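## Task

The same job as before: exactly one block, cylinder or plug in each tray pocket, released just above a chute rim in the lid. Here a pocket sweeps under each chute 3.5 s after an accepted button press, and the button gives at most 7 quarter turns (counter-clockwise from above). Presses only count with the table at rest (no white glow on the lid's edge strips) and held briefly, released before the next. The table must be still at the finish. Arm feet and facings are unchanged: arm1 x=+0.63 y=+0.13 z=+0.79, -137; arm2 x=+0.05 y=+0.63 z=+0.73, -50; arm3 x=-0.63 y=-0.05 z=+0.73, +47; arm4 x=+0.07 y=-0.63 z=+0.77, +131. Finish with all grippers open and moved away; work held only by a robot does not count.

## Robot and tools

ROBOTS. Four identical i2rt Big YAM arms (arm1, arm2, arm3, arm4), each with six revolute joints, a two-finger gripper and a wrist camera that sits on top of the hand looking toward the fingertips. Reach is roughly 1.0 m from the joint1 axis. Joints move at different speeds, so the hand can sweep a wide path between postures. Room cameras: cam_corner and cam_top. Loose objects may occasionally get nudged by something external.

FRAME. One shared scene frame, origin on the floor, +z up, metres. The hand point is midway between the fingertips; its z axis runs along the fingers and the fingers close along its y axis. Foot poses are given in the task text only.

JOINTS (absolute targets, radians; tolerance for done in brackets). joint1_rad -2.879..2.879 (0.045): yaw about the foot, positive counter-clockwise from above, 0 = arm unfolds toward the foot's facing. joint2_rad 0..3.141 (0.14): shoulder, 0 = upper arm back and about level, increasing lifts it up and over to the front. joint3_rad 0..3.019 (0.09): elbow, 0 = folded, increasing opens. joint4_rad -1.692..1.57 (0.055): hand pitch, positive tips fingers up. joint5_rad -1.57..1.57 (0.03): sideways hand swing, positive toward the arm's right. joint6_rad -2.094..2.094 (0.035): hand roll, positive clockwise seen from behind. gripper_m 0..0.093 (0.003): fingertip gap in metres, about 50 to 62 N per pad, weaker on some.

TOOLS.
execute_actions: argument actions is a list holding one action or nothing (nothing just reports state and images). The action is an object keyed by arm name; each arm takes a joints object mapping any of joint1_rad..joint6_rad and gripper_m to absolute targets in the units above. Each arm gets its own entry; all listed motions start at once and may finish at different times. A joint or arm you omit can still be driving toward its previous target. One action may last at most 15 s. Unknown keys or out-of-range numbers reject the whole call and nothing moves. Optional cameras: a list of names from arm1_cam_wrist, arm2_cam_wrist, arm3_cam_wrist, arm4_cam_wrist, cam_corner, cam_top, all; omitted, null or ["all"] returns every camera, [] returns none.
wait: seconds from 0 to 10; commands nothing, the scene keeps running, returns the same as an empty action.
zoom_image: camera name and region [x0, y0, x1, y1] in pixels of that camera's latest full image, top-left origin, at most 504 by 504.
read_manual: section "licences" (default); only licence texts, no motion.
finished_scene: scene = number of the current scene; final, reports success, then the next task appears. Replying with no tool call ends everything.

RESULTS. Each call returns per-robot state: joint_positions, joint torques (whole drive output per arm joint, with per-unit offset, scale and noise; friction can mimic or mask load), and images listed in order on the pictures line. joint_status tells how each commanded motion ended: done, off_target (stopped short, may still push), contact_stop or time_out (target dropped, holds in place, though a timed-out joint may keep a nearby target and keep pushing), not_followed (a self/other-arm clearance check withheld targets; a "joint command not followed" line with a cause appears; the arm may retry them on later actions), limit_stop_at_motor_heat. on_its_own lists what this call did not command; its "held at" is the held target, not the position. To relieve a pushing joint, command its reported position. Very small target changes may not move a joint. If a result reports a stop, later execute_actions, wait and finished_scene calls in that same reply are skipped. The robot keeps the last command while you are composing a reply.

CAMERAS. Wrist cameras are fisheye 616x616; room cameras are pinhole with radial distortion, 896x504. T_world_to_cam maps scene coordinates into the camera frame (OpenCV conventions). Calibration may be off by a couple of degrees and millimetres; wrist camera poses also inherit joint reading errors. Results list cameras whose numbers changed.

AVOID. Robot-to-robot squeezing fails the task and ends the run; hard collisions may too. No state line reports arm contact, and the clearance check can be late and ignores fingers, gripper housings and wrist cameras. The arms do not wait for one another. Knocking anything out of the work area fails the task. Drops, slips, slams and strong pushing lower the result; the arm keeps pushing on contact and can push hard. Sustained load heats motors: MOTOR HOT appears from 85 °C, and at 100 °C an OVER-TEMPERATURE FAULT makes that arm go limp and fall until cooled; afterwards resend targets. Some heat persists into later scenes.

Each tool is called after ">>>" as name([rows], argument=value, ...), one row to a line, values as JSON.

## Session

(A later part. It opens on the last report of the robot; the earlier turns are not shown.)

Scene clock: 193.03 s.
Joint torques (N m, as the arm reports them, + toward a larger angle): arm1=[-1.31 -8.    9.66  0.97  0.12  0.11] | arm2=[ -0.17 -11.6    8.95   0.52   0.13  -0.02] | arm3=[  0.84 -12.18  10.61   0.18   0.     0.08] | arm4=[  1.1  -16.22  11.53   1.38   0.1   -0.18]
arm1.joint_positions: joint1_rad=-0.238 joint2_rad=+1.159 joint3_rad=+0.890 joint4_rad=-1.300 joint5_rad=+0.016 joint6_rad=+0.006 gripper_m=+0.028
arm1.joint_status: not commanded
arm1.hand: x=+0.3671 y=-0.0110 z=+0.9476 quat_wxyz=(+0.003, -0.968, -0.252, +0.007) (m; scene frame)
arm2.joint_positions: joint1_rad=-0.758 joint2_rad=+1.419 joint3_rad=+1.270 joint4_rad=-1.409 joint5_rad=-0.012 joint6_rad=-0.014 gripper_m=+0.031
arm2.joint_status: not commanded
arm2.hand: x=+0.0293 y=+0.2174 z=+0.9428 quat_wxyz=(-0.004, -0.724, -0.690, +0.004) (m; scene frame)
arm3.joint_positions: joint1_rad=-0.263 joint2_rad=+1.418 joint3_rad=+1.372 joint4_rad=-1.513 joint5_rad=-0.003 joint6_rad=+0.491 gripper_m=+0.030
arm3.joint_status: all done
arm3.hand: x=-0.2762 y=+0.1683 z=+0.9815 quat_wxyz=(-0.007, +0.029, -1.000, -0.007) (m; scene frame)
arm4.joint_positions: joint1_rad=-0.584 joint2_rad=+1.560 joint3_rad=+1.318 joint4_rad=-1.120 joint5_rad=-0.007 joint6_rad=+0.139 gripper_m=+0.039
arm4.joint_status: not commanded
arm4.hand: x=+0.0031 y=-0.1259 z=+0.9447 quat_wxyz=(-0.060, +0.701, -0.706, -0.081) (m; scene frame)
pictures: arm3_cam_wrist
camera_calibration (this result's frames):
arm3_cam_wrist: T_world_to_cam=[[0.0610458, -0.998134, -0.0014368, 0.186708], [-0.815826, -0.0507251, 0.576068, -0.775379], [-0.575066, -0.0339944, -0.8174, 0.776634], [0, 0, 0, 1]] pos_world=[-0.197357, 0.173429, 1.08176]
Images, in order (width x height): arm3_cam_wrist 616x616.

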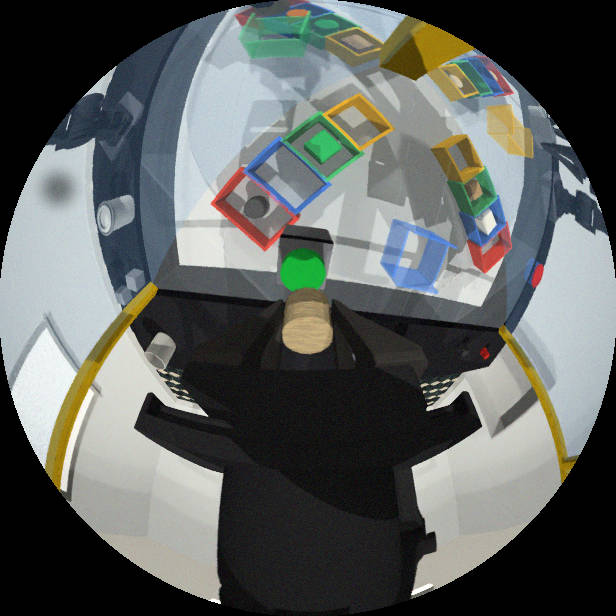

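>>> execute_actions([
  {"arm3":{"joints":{"joint2_rad":1.445,"joint3_rad":1.25,"joint4_rad":-1.375}}},
], cameras=[])

>>> execute_actions([
  {"arm3":{"joints":{"joint1_rad":-0.593,"joint2_rad":1.3,"joint6_rad":0.21}}},
], cameras=[])

>>> execute_actions([
  {"arm3":{"joints":{"joint2_rad":1.32,"joint3_rad":1.167,"joint4_rad":-1.418}}},
], cameras=[])

>>> wait(seconds=0.75)

>>> execute_actions([
  {"arm3":{"joints":{"gripper_m":0.065}},"arm4":{"joints":{"gripper_m":0.065}}},
], cameras=["arm3_cam_wrist","arm4_cam_wrist"])

>>> execute_actions([
  {"arm3":{"joints":{"joint2_rad":0.8,"joint3_rad":1.0,"joint4_rad":-1.6,"joint6_rad":0,"gripper_m":0.093}},"arm4":{"joints":{"joint2_rad":0.8,"joint3_rad":1.15,"joint4_rad":-1.6,"joint6_rad":0,"gripper_m":0.093}}},
], cameras=[])

>>> execute_actions([
  {"arm3":{"joints":{"joint1_rad":-2.27,"joint3_rad":0.797}},"arm4":{"joints":{"joint1_rad":-2.28,"joint3_rad":0.95}}},
], cameras=[])

>>> execute_actions([
  {"arm3":{"joints":{"joint2_rad":1.324,"joint4_rad":-1.017}},"arm4":{"joints":{"joint2_rad":1.575,"joint4_rad":-0.915}}},
], cameras=["arm3_cam_wrist","arm4_cam_wrist","cam_top"])

Scene clock: 213.53 s.
Joint torques (N m, as the arm reports them, + toward a larger angle): arm1=[-1.32 -8.02  9.67  0.92  0.12  0.11] | arm2=[ -0.18 -11.54   8.94   0.63   0.13  -0.03] | arm3=[  0.48 -10.22   6.43   1.33   0.02   0.08] | arm4=[  0.23 -16.21  11.43   1.42   0.11  -0.18]
arm1.joint_positions: joint1_rad=-0.238 joint2_rad=+1.159 joint3_rad=+0.890 joint4_rad=-1.300 joint5_rad=+0.016 joint6_rad=+0.006 gripper_m=+0.028
arm1.joint_status: not commanded
arm1.hand: x=+0.3671 y=-0.0110 z=+0.9476 quat_wxyz=(+0.003, -0.968, -0.252, +0.007) (m; scene frame)
arm2.joint_positions: joint1_rad=-0.758 joint2_rad=+1.419 joint3_rad=+1.270 joint4_rad=-1.409 joint5_rad=-0.012 joint6_rad=-0.014 gripper_m=+0.031
arm2.joint_status: not commanded
arm2.hand: x=+0.0293 y=+0.2174 z=+0.9428 quat_wxyz=(-0.004, -0.724, -0.690, +0.004) (m; scene frame)
arm3.joint_positions: joint1_rad=-0.263 joint2_rad=+1.426 joint3_rad=+1.269 joint4_rad=-1.391 joint5_rad=-0.003 joint6_rad=+0.491 gripper_m=+0.030
arm3.joint_status: all done
arm3.hand: x=-0.2750 y=+0.1692 z=+0.9390 quat_wxyz=(-0.011, +0.029, -0.999, -0.010) (m; scene frame)
arm4.joint_positions: joint1_rad=-0.584 joint2_rad=+1.560 joint3_rad=+1.318 joint4_rad=-1.120 joint5_rad=-0.007 joint6_rad=+0.139 gripper_m=+0.039
arm4.joint_status: not commanded
arm4.hand: x=+0.0031 y=-0.1259 z=+0.9447 quat_wxyz=(-0.060, +0.701, -0.706, -0.081) (m; scene frame)
pictures: none
No camera images: the call's "cameras" was empty. Leave "cameras" out to get every camera's image.

Scene clock: 214.83 s.
Joint torques (N m, as the arm reports them, + toward a larger angle): arm1=[-1.35 -7.96  9.65  0.95  0.12  0.11] | arm2=[ -0.21 -11.51   8.98   0.52   0.14  -0.03] | arm3=[ 1.93 -9.21  8.31  1.33 -0.05 -0.11] | arm4=[  0.97 -16.46  11.55   1.45   0.11  -0.22]
arm1.joint_positions: joint1_rad=-0.238 joint2_rad=+1.159 joint3_rad=+0.890 joint4_rad=-1.300 joint5_rad=+0.016 joint6_rad=+0.006 gripper_m=+0.028
arm1.joint_status: not commanded
arm1.hand: x=+0.3671 y=-0.0110 z=+0.9476 quat_wxyz=(+0.003, -0.968, -0.252, +0.007) (m; scene frame)
arm2.joint_positions: joint1_rad=-0.758 joint2_rad=+1.419 joint3_rad=+1.270 joint4_rad=-1.409 joint5_rad=-0.012 joint6_rad=-0.014 gripper_m=+0.031
arm2.joint_status: not commanded
arm2.hand: x=+0.0293 y=+0.2174 z=+0.9428 quat_wxyz=(-0.004, -0.724, -0.690, +0.004) (m; scene frame)
arm3.joint_positions: joint1_rad=-0.600 joint2_rad=+1.292 joint3_rad=+1.250 joint4_rad=-1.385 joint5_rad=-0.003 joint6_rad=+0.220 gripper_m=+0.030
arm3.joint_status: all done
arm3.hand: x=-0.2403 y=+0.0356 z=+0.9827 quat_wxyz=(-0.071, -0.004, -0.997, -0.019) (m; scene frame)
arm4.joint_positions: joint1_rad=-0.584 joint2_rad=+1.560 joint3_rad=+1.318 joint4_rad=-1.120 joint5_rad=-0.007 joint6_rad=+0.139 gripper_m=+0.039
arm4.joint_status: not commanded
arm4.hand: x=+0.0031 y=-0.1259 z=+0.9447 quat_wxyz=(-0.060, +0.701, -0.706, -0.081) (m; scene frame)
pictures: none
No camera images: the call's "cameras" was empty. Leave "cameras" out to get every camera's image.

Scene clock: 215.63 s.
Joint torques (N m, as the arm reports them, + toward a larger angle): arm1=[-1.32 -7.96  9.65  0.94  0.12  0.11] | arm2=[ -0.18 -11.92   8.96   0.52   0.15  -0.04] | arm3=[ 1.86 -9.93  8.43  0.13 -0.08 -0.08] | arm4=[  0.83 -16.27  11.57   1.32   0.1   -0.19]
arm1.joint_positions: joint1_rad=-0.238 joint2_rad=+1.159 joint3_rad=+0.890 joint4_rad=-1.300 joint5_rad=+0.016 joint6_rad=+0.006 gripper_m=+0.028
arm1.joint_status: not commanded
arm1.hand: x=+0.3671 y=-0.0110 z=+0.9476 quat_wxyz=(+0.003, -0.968, -0.252, +0.007) (m; scene frame)
arm2.joint_positions: joint1_rad=-0.758 joint2_rad=+1.419 joint3_rad=+1.270 joint4_rad=-1.409 joint5_rad=-0.012 joint6_rad=-0.014 gripper_m=+0.031
arm2.joint_status: not commanded
arm2.hand: x=+0.0293 y=+0.2174 z=+0.9428 quat_wxyz=(-0.004, -0.724, -0.690, +0.004) (m; scene frame)
arm3.joint_positions: joint1_rad=-0.600 joint2_rad=+1.323 joint3_rad=+1.162 joint4_rad=-1.408 joint5_rad=-0.003 joint6_rad=+0.220 gripper_m=+0.030
arm3.joint_status: all done
arm3.hand: x=-0.2671 y=+0.0300 z=+0.9359 quat_wxyz=(-0.002, -0.003, -1.000, -0.004) (m; scene frame)
arm4.joint_positions: joint1_rad=-0.584 joint2_rad=+1.560 joint3_rad=+1.318 joint4_rad=-1.120 joint5_rad=-0.007 joint6_rad=+0.139 gripper_m=+0.039
arm4.joint_status: not commanded
arm4.hand: x=+0.0031 y=-0.1259 z=+0.9447 quat_wxyz=(-0.060, +0.701, -0.706, -0.081) (m; scene frame)
pictures: none
No camera images: the call's "cameras" was empty. Leave "cameras" out to get every camera's image.

Scene clock: 216.40 s.
Joint torques (N m, as the arm reports them, + toward a larger angle): arm1=[-1.32 -8.    9.66  0.94  0.12  0.11] | arm2=[ -0.06 -11.67   8.98   0.6    0.14  -0.03] | arm3=[  1.99 -10.08   8.11   0.12  -0.08  -0.07] | arm4=[  0.1  -15.95  11.48   1.31   0.14  -0.19]
arm1.joint_positions: joint1_rad=-0.238 joint2_rad=+1.159 joint3_rad=+0.890 joint4_rad=-1.300 joint5_rad=+0.016 joint6_rad=+0.006 gripper_m=+0.028
arm1.joint_status: not commanded
arm1.hand: x=+0.3671 y=-0.0110 z=+0.9476 quat_wxyz=(+0.003, -0.968, -0.252, +0.007) (m; scene frame)
arm2.joint_positions: joint1_rad=-0.758 joint2_rad=+1.419 joint3_rad=+1.270 joint4_rad=-1.409 joint5_rad=-0.012 joint6_rad=-0.014 gripper_m=+0.031
arm2.joint_status: not commanded
arm2.hand: x=+0.0293 y=+0.2174 z=+0.9428 quat_wxyz=(-0.004, -0.724, -0.690, +0.004) (m; scene frame)
arm3.joint_positions: joint1_rad=-0.600 joint2_rad=+1.323 joint3_rad=+1.162 joint4_rad=-1.408 joint5_rad=-0.003 joint6_rad=+0.220 gripper_m=+0.030
arm3.joint_status: all done
arm3.hand: x=-0.2671 y=+0.0300 z=+0.9359 quat_wxyz=(-0.002, -0.003, -1.000, -0.004) (m; scene frame)
arm4.joint_positions: joint1_rad=-0.584 joint2_rad=+1.560 joint3_rad=+1.318 joint4_rad=-1.120 joint5_rad=-0.007 joint6_rad=+0.139 gripper_m=+0.039
arm4.joint_status: not commanded
arm4.hand: x=+0.0031 y=-0.1259 z=+0.9447 quat_wxyz=(-0.060, +0.701, -0.706, -0.081) (m; scene frame)
wait: 0.77 s; at rest by 0.27 s
pictures: arm1_cam_wrist, arm2_cam_wrist, arm3_cam_wrist, arm4_cam_wrist, cam_corner, cam_top
camera_calibration (this result's frames):
arm1_cam_wrist: T_world_to_cam=[[-0.477479, 0.878276, 0.0254136, 0.155918], [0.719731, 0.374367, 0.584668, -0.812083], [0.503986, 0.297457, -0.810875, 0.708543], [0, 0, 0, 1]] pos_world=[0.301834, -0.0436831, 1.04538]
arm2_cam_wrist: T_world_to_cam=[[-0.998044, 0.0616043, -0.0106469, 0.0298646], [0.0442428, 0.816307, 0.575922, -0.718024], [0.0441704, 0.574324, -0.817435, 0.768307], [0, 0, 0, 1]] pos_world=[0.0276371, 0.143031, 1.04189]
arm3_cam_wrist: T_world_to_cam=[[-0.00373301, -0.999983, 0.00449678, 0.0252635], [-0.811758, 0.00565636, 0.583966, -0.756712], [-0.583982, -0.00147034, -0.811766, 0.731257], [0, 0, 0, 1]] pos_world=[-0.187132, 0.0306185, 1.03539]
arm4_cam_wrist: T_world_to_cam=[[0.999607, -0.0181077, -0.0213889, 0.010222], [-0.00748584, -0.908016, 0.41887, -0.505351], [-0.0270062, -0.418545, -0.907794, 0.928028], [0, 0, 0, 1]] pos_world=[0.0110616, -0.07026, 1.05435]
Images, in order (width x height): arm1_cam_wrist 616x616, arm2_cam_wrist 616x616, arm3_cam_wrist 616x616, arm4_cam_wrist 616x616, cam_corner 896x504, cam_top 896x504.

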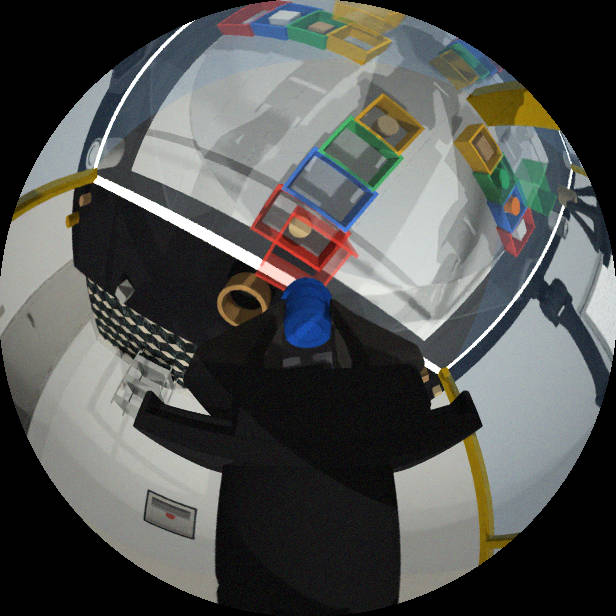

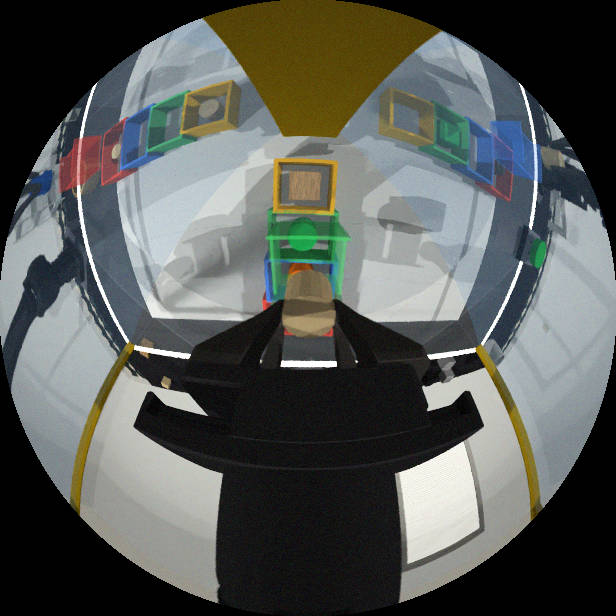

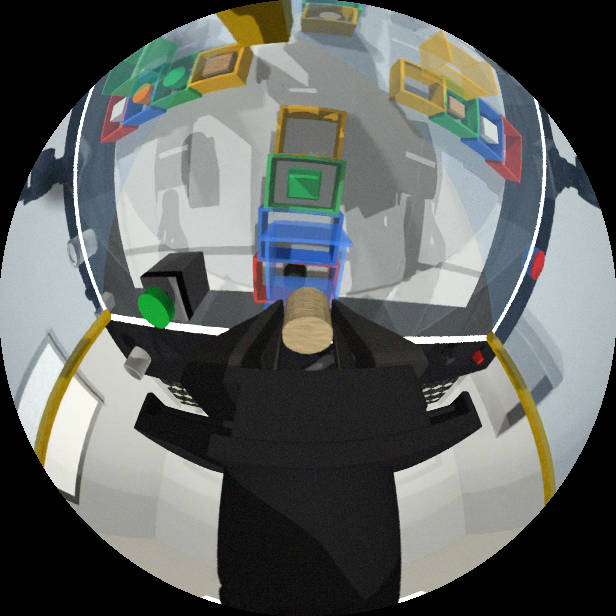

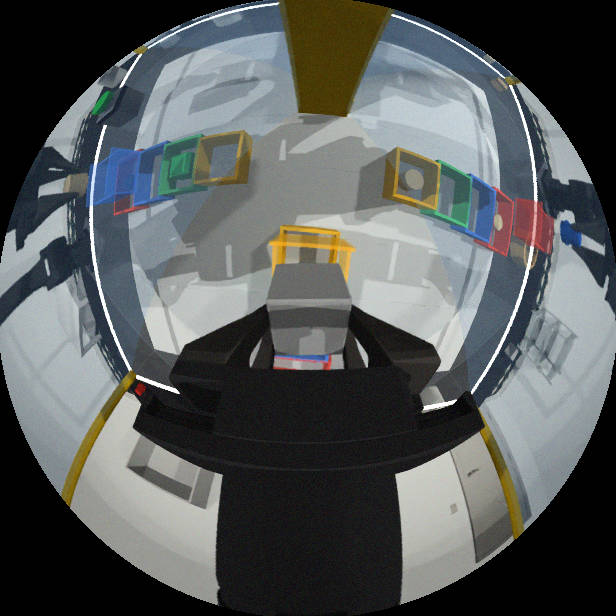

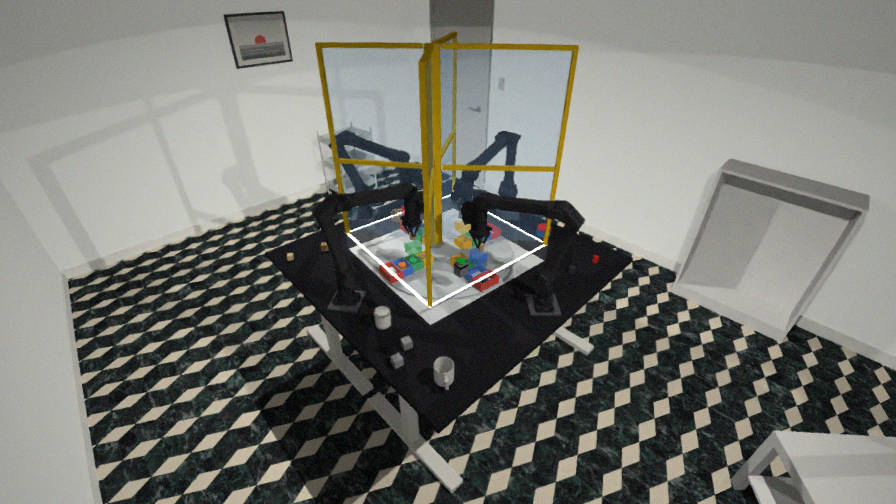

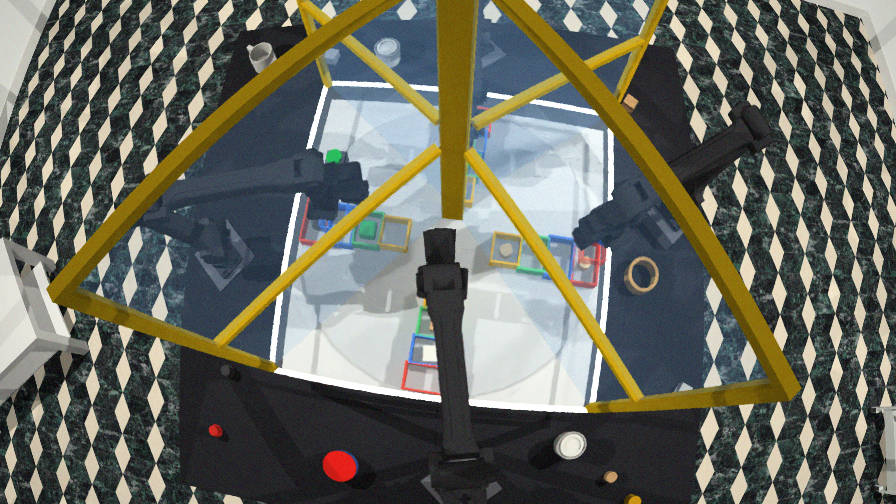

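Scene clock: 217.07 s.
Joint torques (N m, as the arm reports them, + toward a larger angle): arm1=[-1.37 -7.95  9.65  0.95  0.12  0.11] | arm2=[ -0.28 -11.62   8.96   0.5    0.14  -0.03] | arm3=[  1.87 -10.08   8.33   0.14  -0.05  -0.11] | arm4=[  0.48 -15.28  11.59   1.31   0.1   -0.22]
arm1.joint_positions: joint1_rad=-0.238 joint2_rad=+1.159 joint3_rad=+0.890 joint4_rad=-1.300 joint5_rad=+0.016 joint6_rad=+0.006 gripper_m=+0.028
arm1.joint_status: not commanded
arm1.hand: x=+0.3671 y=-0.0110 z=+0.9476 quat_wxyz=(+0.003, -0.968, -0.252, +0.007) (m; scene frame)
arm2.joint_positions: joint1_rad=-0.758 joint2_rad=+1.419 joint3_rad=+1.270 joint4_rad=-1.409 joint5_rad=-0.012 joint6_rad=-0.014 gripper_m=+0.031
arm2.joint_status: not commanded
arm2.hand: x=+0.0293 y=+0.2174 z=+0.9428 quat_wxyz=(-0.004, -0.724, -0.690, +0.004) (m; scene frame)
arm3.joint_positions: joint1_rad=-0.600 joint2_rad=+1.323 joint3_rad=+1.162 joint4_rad=-1.408 joint5_rad=-0.003 joint6_rad=+0.220 gripper_m=+0.065
arm3.joint_status: all done
arm3.hand: x=-0.2671 y=+0.0300 z=+0.9359 quat_wxyz=(-0.002, -0.003, -1.000, -0.004) (m; scene frame)
arm4.joint_positions: joint1_rad=-0.584 joint2_rad=+1.552 joint3_rad=+1.318 joint4_rad=-1.118 joint5_rad=-0.007 joint6_rad=+0.139 gripper_m=+0.065
arm4.joint_status: all done
arm4.hand: x=+0.0031 y=-0.1258 z=+0.9485 quat_wxyz=(-0.063, +0.701, -0.705, -0.085) (m; scene frame)
pictures: arm3_cam_wrist, arm4_cam_wrist
camera_calibration (this result's frames):
arm3_cam_wrist: T_world_to_cam=[[-0.00373301, -0.999983, 0.00449678, 0.0252635], [-0.811758, 0.00565636, 0.583966, -0.756712], [-0.583982, -0.00147034, -0.811766, 0.731257], [0, 0, 0, 1]] pos_world=[-0.187132, 0.0306185, 1.03539]
arm4_cam_wrist: T_world_to_cam=[[0.99958, -0.0178547, -0.0228086, 0.0117154], [-0.0069274, -0.911935, 0.410275, -0.499192], [-0.0281253, -0.409945, -0.911676, 0.936291], [0, 0, 0, 1]] pos_world=[0.0111649, -0.0711935, 1.05867]
Images, in order (width x height): arm3_cam_wrist 616x616, arm4_cam_wrist 616x616.

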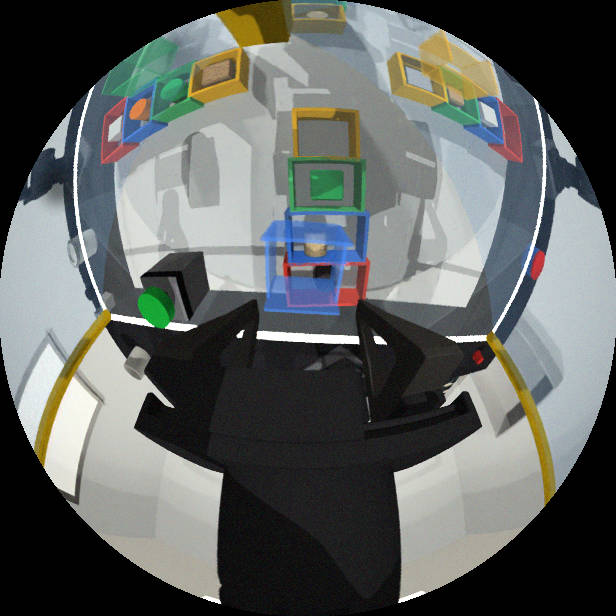

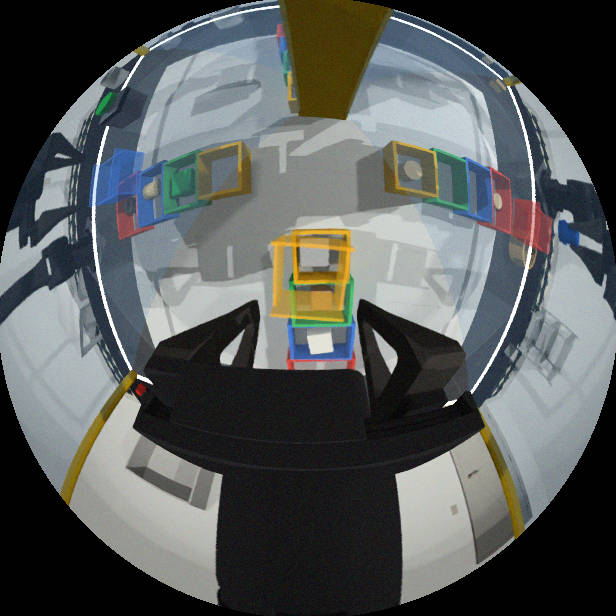

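Scene clock: 218.53 s.
Joint torques (N m, as the arm reports them, + toward a larger angle): arm1=[-1.28 -7.97  9.68  0.95  0.12  0.1 ] | arm2=[ -0.35 -11.77   8.98   0.61   0.17  -0.03] | arm3=[ 1.65 -1.56  8.43  0.56 -0.08 -0.07] | arm4=[ 0.5  -2.4   8.06  0.37  0.06 -0.21]
arm1.joint_positions: joint1_rad=-0.238 joint2_rad=+1.159 joint3_rad=+0.890 joint4_rad=-1.300 joint5_rad=+0.016 joint6_rad=+0.006 gripper_m=+0.028
arm1.joint_status: not commanded
arm1.hand: x=+0.3671 y=-0.0110 z=+0.9476 quat_wxyz=(+0.003, -0.968, -0.252, +0.007) (m; scene frame)
arm2.joint_positions: joint1_rad=-0.758 joint2_rad=+1.419 joint3_rad=+1.270 joint4_rad=-1.409 joint5_rad=-0.012 joint6_rad=-0.014 gripper_m=+0.031
arm2.joint_status: not commanded
arm2.hand: x=+0.0293 y=+0.2174 z=+0.9428 quat_wxyz=(-0.004, -0.724, -0.690, +0.004) (m; scene frame)
arm3.joint_positions: joint1_rad=-0.600 joint2_rad=+0.796 joint3_rad=+0.993 joint4_rad=-1.591 joint5_rad=-0.003 joint6_rad=+0.010 gripper_m=+0.093
arm3.joint_status: all done
arm3.hand: x=-0.4128 y=-0.0018 z=+1.0096 quat_wxyz=(-0.090, +0.101, -0.991, -0.014) (m; scene frame)
arm4.joint_positions: joint1_rad=-0.584 joint2_rad=+0.793 joint3_rad=+1.145 joint4_rad=-1.591 joint5_rad=-0.007 joint6_rad=+0.011 gripper_m=+0.093
arm4.joint_status: all done
arm4.hand: x=+0.0369 y=-0.3870 z=+1.1158 quat_wxyz=(-0.105, +0.739, -0.654, -0.123) (m; scene frame)
pictures: none
No camera images: the call's "cameras" was empty. Leave "cameras" out to get every camera's image.

Scene clock: 220.37 s.
Joint torques (N m, as the arm reports them, + toward a larger angle): arm1=[-1.34 -7.94  9.65  0.95  0.12  0.11] | arm2=[ -0.23 -11.83   8.93   0.54   0.15  -0.04] | arm3=[ 1.03 -1.49  8.23 -0.08 -0.07 -0.08] | arm4=[ 0.58 -2.77  8.17 -0.01  0.06 -0.17]
arm1.joint_positions: joint1_rad=-0.238 joint2_rad=+1.159 joint3_rad=+0.890 joint4_rad=-1.300 joint5_rad=+0.016 joint6_rad=+0.006 gripper_m=+0.028
arm1.joint_status: not commanded
arm1.hand: x=+0.3671 y=-0.0110 z=+0.9476 quat_wxyz=(+0.003, -0.968, -0.252, +0.007) (m; scene frame)
arm2.joint_positions: joint1_rad=-0.758 joint2_rad=+1.419 joint3_rad=+1.270 joint4_rad=-1.409 joint5_rad=-0.012 joint6_rad=-0.014 gripper_m=+0.031
arm2.joint_status: not commanded
arm2.hand: x=+0.0293 y=+0.2174 z=+0.9428 quat_wxyz=(-0.004, -0.724, -0.690, +0.004) (m; scene frame)
arm3.joint_positions: joint1_rad=-2.261 joint2_rad=+0.800 joint3_rad=+0.793 joint4_rad=-1.591 joint5_rad=-0.003 joint6_rad=+0.008 gripper_m=+0.093
arm3.joint_status: all done
arm3.hand: x=-0.6085 y=-0.2290 z=+0.9272 quat_wxyz=(+0.010, -0.665, -0.746, -0.014) (m; scene frame)
arm4.joint_positions: joint1_rad=-2.277 joint2_rad=+0.800 joint3_rad=+0.945 joint4_rad=-1.591 joint5_rad=-0.007 joint6_rad=+0.008 gripper_m=+0.093
arm4.joint_status: all done
arm4.hand: x=+0.2853 y=-0.6257 z=+1.0323 quat_wxyz=(-0.065, +0.001, -0.998, -0.001) (m; scene frame)
pictures: none
No camera images: the call's "cameras" was empty. Leave "cameras" out to get every camera's image.

Scene clock: 221.80 s.
Joint torques (N m, as the arm reports them, + toward a larger angle): arm1=[-1.29 -7.96  9.64  0.94  0.12  0.11] | arm2=[ -0.39 -11.7    8.95   0.55   0.15  -0.03] | arm3=[  0.88 -10.     7.18   1.14  -0.06  -0.08] | arm4=[  0.21 -11.61   6.68   0.72   0.11  -0.16]
arm1.joint_positions: joint1_rad=-0.238 joint2_rad=+1.159 joint3_rad=+0.890 joint4_rad=-1.300 joint5_rad=+0.016 joint6_rad=+0.006 gripper_m=+0.028
arm1.joint_status: not commanded
arm1.hand: x=+0.3671 y=-0.0110 z=+0.9476 quat_wxyz=(+0.003, -0.968, -0.252, +0.007) (m; scene frame)
arm2.joint_positions: joint1_rad=-0.758 joint2_rad=+1.419 joint3_rad=+1.270 joint4_rad=-1.409 joint5_rad=-0.012 joint6_rad=-0.014 gripper_m=+0.031
arm2.joint_status: not commanded
arm2.hand: x=+0.0293 y=+0.2174 z=+0.9428 quat_wxyz=(-0.004, -0.724, -0.690, +0.004) (m; scene frame)
arm3.joint_positions: joint1_rad=-2.261 joint2_rad=+1.329 joint3_rad=+0.793 joint4_rad=-1.030 joint5_rad=-0.003 joint6_rad=+0.008 gripper_m=+0.093
arm3.joint_status: all done
arm3.hand: x=-0.5904 y=-0.3719 z=+0.7989 quat_wxyz=(-0.002, -0.666, -0.746, -0.003) (m; scene frame)
arm4.joint_positions: joint1_rad=-2.277 joint2_rad=+1.580 joint3_rad=+0.945 joint4_rad=-0.930 joint5_rad=-0.007 joint6_rad=+0.008 gripper_m=+0.093
arm4.joint_status: all done
arm4.hand: x=+0.4735 y=-0.6254 z=+0.8086 quat_wxyz=(-0.006, +0.000, -1.000, -0.001) (m; scene frame)
pictures: arm3_cam_wrist, arm4_cam_wrist, cam_top
camera_calibration (this result's frames):
arm3_cam_wrist: T_world_to_cam=[[-0.993095, -0.117209, 0.00495325, -0.633443], [-0.0919371, 0.803808, 0.587742, -0.218128], [-0.0728701, 0.583228, -0.809033, 0.947731], [0, 0, 0, 1]] pos_world=[-0.580062, -0.451655, 0.898086]
arm4_cam_wrist: T_world_to_cam=[[-0.0121015, -0.999873, 0.0103637, -0.632549], [-0.813771, 0.0158709, 0.580969, -0.0699584], [-0.58106, -0.00140305, -0.813859, 1.05543], [0, 0, 0, 1]] pos_world=[0.548685, -0.629878, 0.906173]
Images, in order (width x height): arm3_cam_wrist 616x616, arm4_cam_wrist 616x616, cam_top 896x504.

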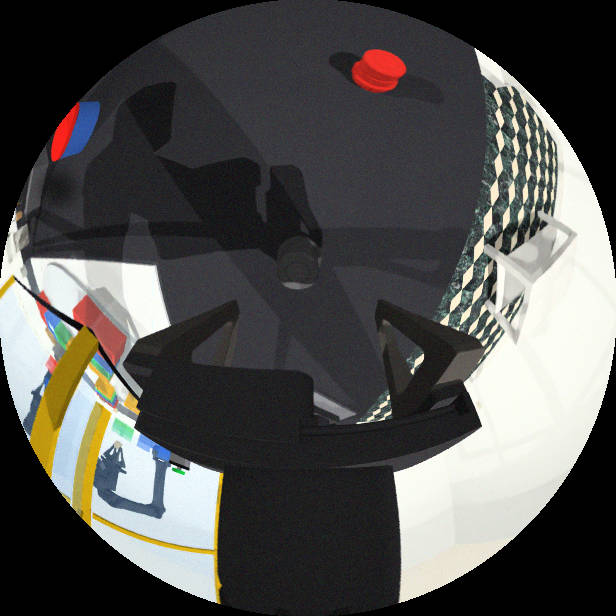

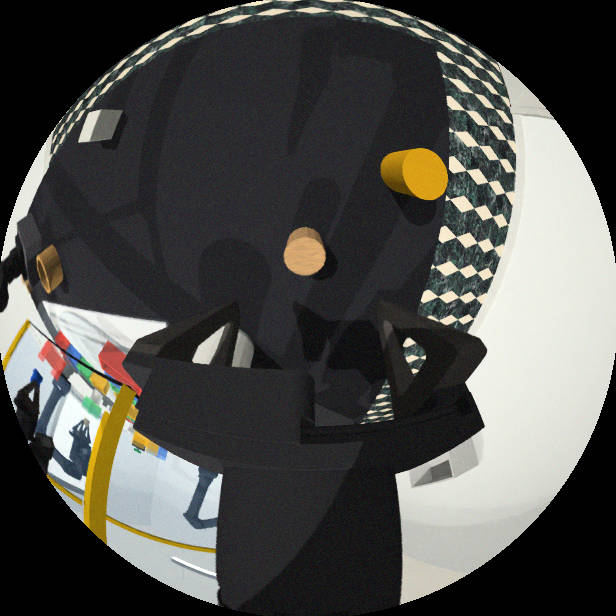

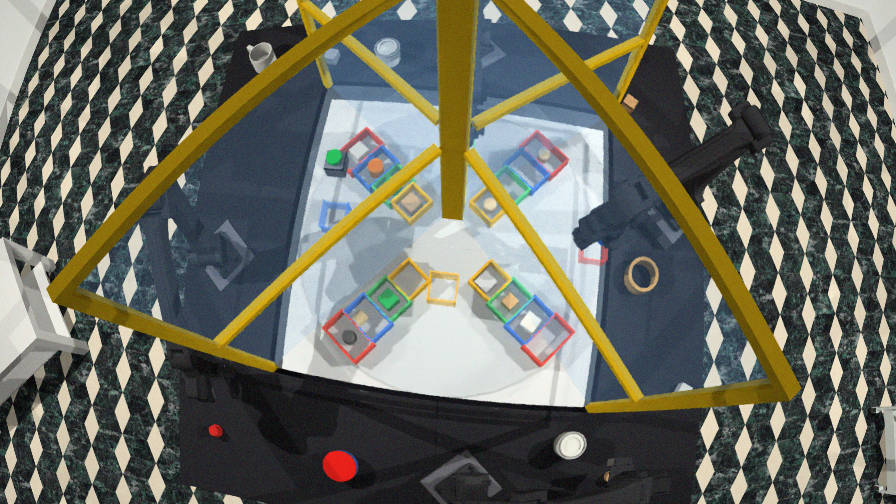

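>>> execute_actions([
  {"arm3":{"joints":{"joint1_rad":-2.231,"joint2_rad":1.462,"joint3_rad":0.762,"joint4_rad":-0.846}},"arm4":{"joints":{"joint2_rad":1.722,"joint4_rad":-0.745}}},
], cameras=["arm3_cam_wrist","arm4_cam_wrist"])

>>> execute_actions([
  {"arm3":{"joints":{"gripper_m":0.01}},"arm4":{"joints":{"gripper_m":0.012}}},
], cameras=[])

>>> execute_actions([
  {"arm3":{"joints":{"joint2_rad":0.9,"joint3_rad":1.1,"joint4_rad":-1.52,"joint6_rad":0.5}},"arm4":{"joints":{"joint2_rad":0.9,"joint3_rad":1.1,"joint4_rad":-1.5,"joint6_rad":0.13}}},
], cameras=[])

>>> execute_actions([
  {"arm3":{"joints":{"joint1_rad":-0.258,"joint3_rad":1.41}},"arm4":{"joints":{"joint1_rad":-0.582,"joint3_rad":1.37}}},
], cameras=[])

>>> execute_actions([
  {"arm3":{"joints":{"joint2_rad":1.418}},"arm4":{"joints":{"joint2_rad":1.535,"joint4_rad":-1.105}}},
], cameras=["arm3_cam_wrist","arm4_cam_wrist"])

Scene clock: 235.27 s.
Joint torques (N m, as the arm reports them, + toward a larger angle): arm1=[-1.35 -8.    9.66  0.95  0.12  0.1 ] | arm2=[ -0.38 -11.69   8.97   0.54   0.14  -0.04] | arm3=[  2.43 -10.96   6.21   1.06  -0.05  -0.08] | arm4=[  0.54 -14.26   5.91   0.76   0.1   -0.2 ]
arm1.joint_positions: joint1_rad=-0.238 joint2_rad=+1.159 joint3_rad=+0.890 joint4_rad=-1.300 joint5_rad=+0.016 joint6_rad=+0.006 gripper_m=+0.028
arm1.joint_status: not commanded
arm1.hand: x=+0.3671 y=-0.0110 z=+0.9476 quat_wxyz=(+0.003, -0.968, -0.252, +0.007) (m; scene frame)
arm2.joint_positions: joint1_rad=-0.758 joint2_rad=+1.419 joint3_rad=+1.270 joint4_rad=-1.409 joint5_rad=-0.012 joint6_rad=-0.014 gripper_m=+0.031
arm2.joint_status: not commanded
arm2.hand: x=+0.0293 y=+0.2174 z=+0.9428 quat_wxyz=(-0.004, -0.724, -0.690, +0.004) (m; scene frame)
arm3.joint_positions: joint1_rad=-2.241 joint2_rad=+1.472 joint3_rad=+0.762 joint4_rad=-0.859 joint5_rad=-0.003 joint6_rad=+0.008 gripper_m=+0.093
arm3.joint_status: all done
arm3.hand: x=-0.5816 y=-0.3860 z=+0.7446 quat_wxyz=(-0.001, -0.658, -0.753, -0.004) (m; scene frame)
arm4.joint_positions: joint1_rad=-2.277 joint2_rad=+1.736 joint3_rad=+0.945 joint4_rad=-0.760 joint5_rad=-0.007 joint6_rad=+0.008 gripper_m=+0.093
arm4.joint_status: all done
arm4.hand: x=+0.4960 y=-0.6256 z=+0.7479 quat_wxyz=(-0.012, +0.000, -1.000, -0.001) (m; scene frame)
pictures: arm3_cam_wrist, arm4_cam_wrist
camera_calibration (this result's frames):
arm3_cam_wrist: T_world_to_cam=[[-0.990572, -0.136908, 0.0048677, -0.632161], [-0.107714, 0.800311, 0.58983, -0.186086], [-0.0846483, 0.583745, -0.807513, 0.904893], [0, 0, 0, 1]] pos_world=[-0.569647, -0.465848, 0.843549]
arm4_cam_wrist: T_world_to_cam=[[-0.0121536, -0.999875, 0.0100914, -0.631597], [-0.821238, 0.0157388, 0.570368, -0.00481804], [-0.570456, -0.00135543, -0.821327, 1.01944], [0, 0, 0, 1]] pos_world=[0.569911, -0.630061, 0.846413]
Images, in order (width x height): arm3_cam_wrist 616x616, arm4_cam_wrist 616x616.

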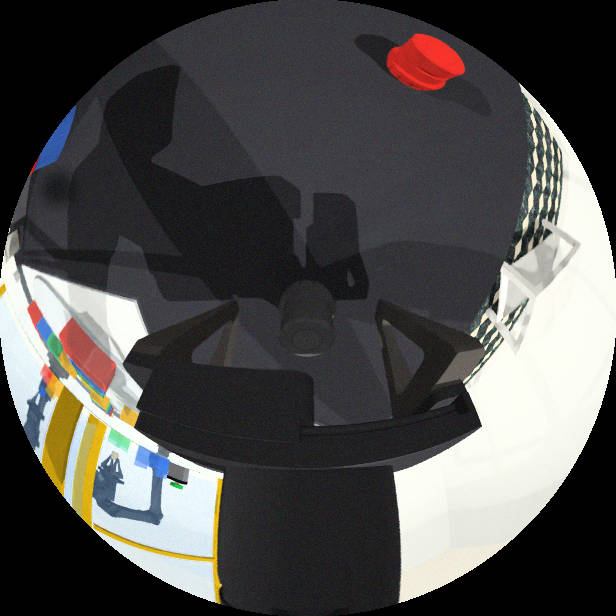

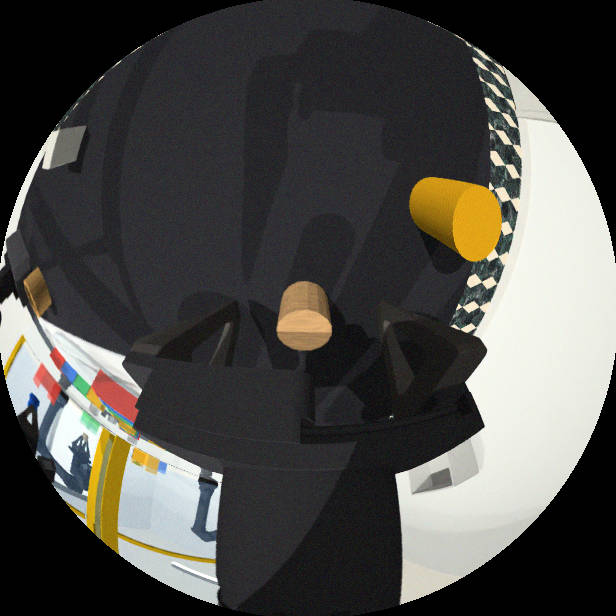

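Scene clock: 235.97 s.
Joint torques (N m, as the arm reports them, + toward a larger angle): arm1=[-1.27 -8.06  9.66  0.97  0.12  0.11] | arm2=[ -0.11 -11.74   8.95   0.52   0.13  -0.03] | arm3=[  2.45 -11.04   5.9    1.14  -0.06  -0.07] | arm4=[  0.23 -13.81   5.9    0.85   0.08  -0.15]
arm1.joint_positions: joint1_rad=-0.238 joint2_rad=+1.159 joint3_rad=+0.890 joint4_rad=-1.300 joint5_rad=+0.016 joint6_rad=+0.006 gripper_m=+0.028
arm1.joint_status: not commanded
arm1.hand: x=+0.3671 y=-0.0110 z=+0.9476 quat_wxyz=(+0.003, -0.968, -0.252, +0.007) (m; scene frame)
arm2.joint_positions: joint1_rad=-0.758 joint2_rad=+1.419 joint3_rad=+1.270 joint4_rad=-1.409 joint5_rad=-0.012 joint6_rad=-0.014 gripper_m=+0.031
arm2.joint_status: not commanded
arm2.hand: x=+0.0293 y=+0.2174 z=+0.9428 quat_wxyz=(-0.004, -0.724, -0.690, +0.004) (m; scene frame)
arm3.joint_positions: joint1_rad=-2.241 joint2_rad=+1.472 joint3_rad=+0.762 joint4_rad=-0.859 joint5_rad=-0.003 joint6_rad=+0.008 gripper_m=+0.028
arm3.joint_status: gripper_m off_target (ended at +0.028, target +0.010)
arm3.hand: x=-0.5816 y=-0.3860 z=+0.7446 quat_wxyz=(-0.001, -0.658, -0.753, -0.004) (m; scene frame)
arm4.joint_positions: joint1_rad=-2.277 joint2_rad=+1.736 joint3_rad=+0.945 joint4_rad=-0.760 joint5_rad=-0.007 joint6_rad=+0.008 gripper_m=+0.031
arm4.joint_status: gripper_m off_target (ended at +0.031, target +0.012)
arm4.hand: x=+0.4960 y=-0.6256 z=+0.7479 quat_wxyz=(-0.012, +0.000, -1.000, -0.001) (m; scene frame)
pictures: none
No camera images: the call's "cameras" was empty. Leave "cameras" out to get every camera's image.

Scene clock: 237.50 s.
Joint torques (N m, as the arm reports them, + toward a larger angle): arm1=[-1.3  -8.03  9.64  0.95  0.12  0.11] | arm2=[ -0.28 -11.85   8.98   0.51   0.15  -0.04] | arm3=[ 2.86 -3.46  9.3   0.57  0.    0.14] | arm4=[ 0.4  -4.36 11.13  0.07  0.11  0.04]
arm1.joint_positions: joint1_rad=-0.238 joint2_rad=+1.159 joint3_rad=+0.890 joint4_rad=-1.300 joint5_rad=+0.016 joint6_rad=+0.006 gripper_m=+0.028
arm1.joint_status: not commanded
arm1.hand: x=+0.3671 y=-0.0110 z=+0.9476 quat_wxyz=(+0.003, -0.968, -0.252, +0.007) (m; scene frame)
arm2.joint_positions: joint1_rad=-0.758 joint2_rad=+1.419 joint3_rad=+1.270 joint4_rad=-1.409 joint5_rad=-0.012 joint6_rad=-0.014 gripper_m=+0.031
arm2.joint_status: not commanded
arm2.hand: x=+0.0293 y=+0.2174 z=+0.9428 quat_wxyz=(-0.004, -0.724, -0.690, +0.004) (m; scene frame)
arm3.joint_positions: joint1_rad=-2.241 joint2_rad=+0.901 joint3_rad=+1.085 joint4_rad=-1.509 joint5_rad=-0.003 joint6_rad=+0.490 gripper_m=+0.028
arm3.joint_status: all done
arm3.hand: x=-0.5921 y=-0.3216 z=+1.0267 quat_wxyz=(-0.109, -0.813, -0.570, +0.051) (m; scene frame)
arm4.joint_positions: joint1_rad=-2.277 joint2_rad=+0.898 joint3_rad=+1.058 joint4_rad=-1.488 joint5_rad=-0.007 joint6_rad=+0.119 gripper_m=+0.031
arm4.joint_status: all done
arm4.hand: x=+0.3449 y=-0.6250 z=+1.0630 quat_wxyz=(-0.124, -0.054, -0.991, -0.008) (m; scene frame)
pictures: none
No camera images: the call's "cameras" was empty. Leave "cameras" out to get every camera's image.

Scene clock: 239.47 s.
Joint torques (N m, as the arm reports them, + toward a larger angle): arm1=[-1.26 -8.    9.64  0.92  0.11  0.11] | arm2=[ -0.36 -11.66   8.96   0.58   0.14  -0.04] | arm3=[ 1.85 -3.49 10.82  1.12  0.05  0.05] | arm4=[ 1.06 -4.26 11.16  0.63  0.12 -0.02]
arm1.joint_positions: joint1_rad=-0.238 joint2_rad=+1.159 joint3_rad=+0.890 joint4_rad=-1.300 joint5_rad=+0.016 joint6_rad=+0.006 gripper_m=+0.028
arm1.joint_status: not commanded
arm1.hand: x=+0.3671 y=-0.0110 z=+0.9476 quat_wxyz=(+0.003, -0.968, -0.252, +0.007) (m; scene frame)
arm2.joint_positions: joint1_rad=-0.758 joint2_rad=+1.419 joint3_rad=+1.270 joint4_rad=-1.409 joint5_rad=-0.012 joint6_rad=-0.014 gripper_m=+0.031
arm2.joint_status: not commanded
arm2.hand: x=+0.0293 y=+0.2174 z=+0.9428 quat_wxyz=(-0.004, -0.724, -0.690, +0.004) (m; scene frame)
arm3.joint_positions: joint1_rad=-0.265 joint2_rad=+0.904 joint3_rad=+1.370 joint4_rad=-1.513 joint5_rad=-0.005 joint6_rad=+0.491 gripper_m=+0.028
arm3.joint_status: all done
arm3.hand: x=-0.3710 y=+0.1094 z=+1.1577 quat_wxyz=(-0.226, +0.027, -0.965, -0.133) (m; scene frame)
arm4.joint_positions: joint1_rad=-0.584 joint2_rad=+0.904 joint3_rad=+1.324 joint4_rad=-1.492 joint5_rad=-0.007 joint6_rad=+0.121 gripper_m=+0.031
arm4.joint_status: all done
arm4.hand: x=+0.0280 y=-0.3229 z=+1.1783 quat_wxyz=(-0.148, +0.691, -0.681, -0.194) (m; scene frame)
pictures: none
No camera images: the call's "cameras" was empty. Leave "cameras" out to get every camera's image.

Scene clock: 240.90 s.
Joint torques (N m, as the arm reports them, + toward a larger angle): arm1=[-1.35 -7.99  9.65  0.95  0.12  0.11] | arm2=[ -0.29 -11.6    8.9    0.59   0.15  -0.03] | arm3=[  2.26 -11.76  10.58   0.27   0.05   0.09] | arm4=[  0.66 -15.16  11.     1.11   0.12   0.  ]
arm1.joint_positions: joint1_rad=-0.238 joint2_rad=+1.159 joint3_rad=+0.890 joint4_rad=-1.300 joint5_rad=+0.016 joint6_rad=+0.006 gripper_m=+0.028
arm1.joint_status: not commanded
arm1.hand: x=+0.3671 y=-0.0110 z=+0.9476 quat_wxyz=(+0.003, -0.968, -0.252, +0.007) (m; scene frame)
arm2.joint_positions: joint1_rad=-0.758 joint2_rad=+1.419 joint3_rad=+1.270 joint4_rad=-1.409 joint5_rad=-0.012 joint6_rad=-0.014 gripper_m=+0.031
arm2.joint_status: not commanded
arm2.hand: x=+0.0293 y=+0.2174 z=+0.9428 quat_wxyz=(-0.004, -0.724, -0.690, +0.004) (m; scene frame)
arm3.joint_positions: joint1_rad=-0.265 joint2_rad=+1.424 joint3_rad=+1.374 joint4_rad=-1.513 joint5_rad=-0.005 joint6_rad=+0.491 gripper_m=+0.028
arm3.joint_status: all done
arm3.hand: x=-0.2750 y=+0.1684 z=+0.9799 quat_wxyz=(-0.004, +0.028, -1.000, -0.007) (m; scene frame)
arm4.joint_positions: joint1_rad=-0.584 joint2_rad=+1.558 joint3_rad=+1.326 joint4_rad=-1.122 joint5_rad=-0.007 joint6_rad=+0.121 gripper_m=+0.031
arm4.joint_status: all done
arm4.hand: x=+0.0027 y=-0.1239 z=+0.9488 quat_wxyz=(-0.063, +0.708, -0.699, -0.084) (m; scene frame)
pictures: arm3_cam_wrist, arm4_cam_wrist
camera_calibration (this result's frames):
arm3_cam_wrist: T_world_to_cam=[[0.0587927, -0.99827, -0.000828681, 0.185565], [-0.8134, -0.0483861, 0.57969, -0.776776], [-0.578727, -0.0334075, -0.814837, 0.772481], [0, 0, 0, 1]] pos_world=[-0.195683, 0.173466, 1.07989]
arm4_cam_wrist: T_world_to_cam=[[0.999824, 0.000390847, -0.0187592, 0.0106208], [0.00807707, -0.911374, 0.411501, -0.498773], [-0.0169358, -0.41158, -0.911216, 0.936726], [0, 0, 0, 1]] pos_world=[0.00927392, -0.069035, 1.059]
Images, in order (width x height): arm3_cam_wrist 616x616, arm4_cam_wrist 616x616.

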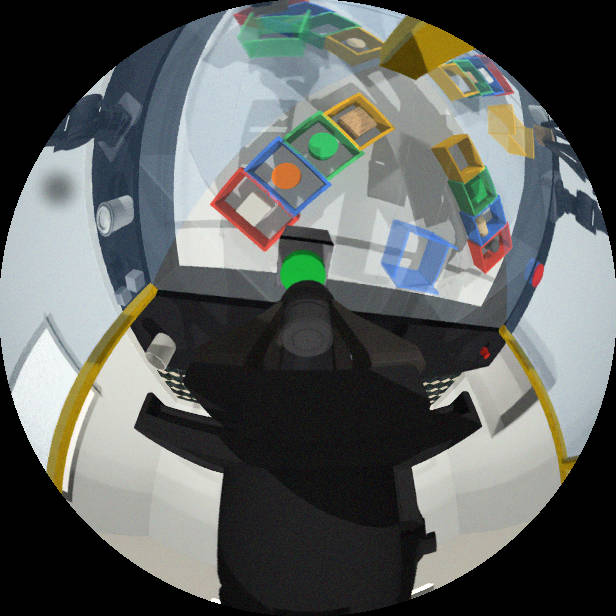

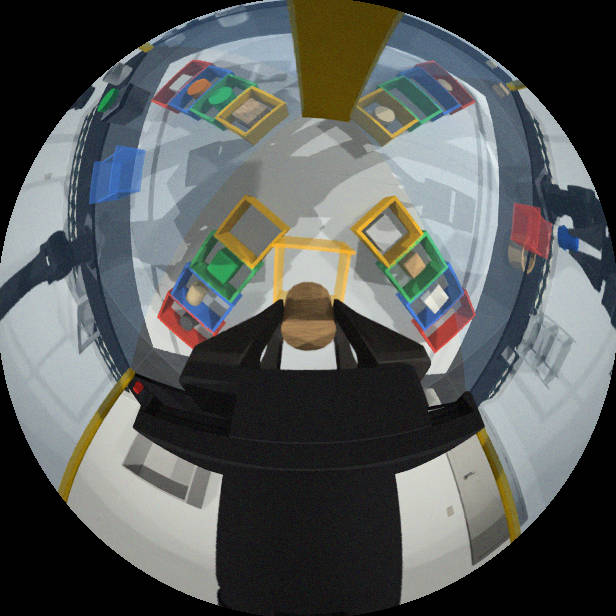

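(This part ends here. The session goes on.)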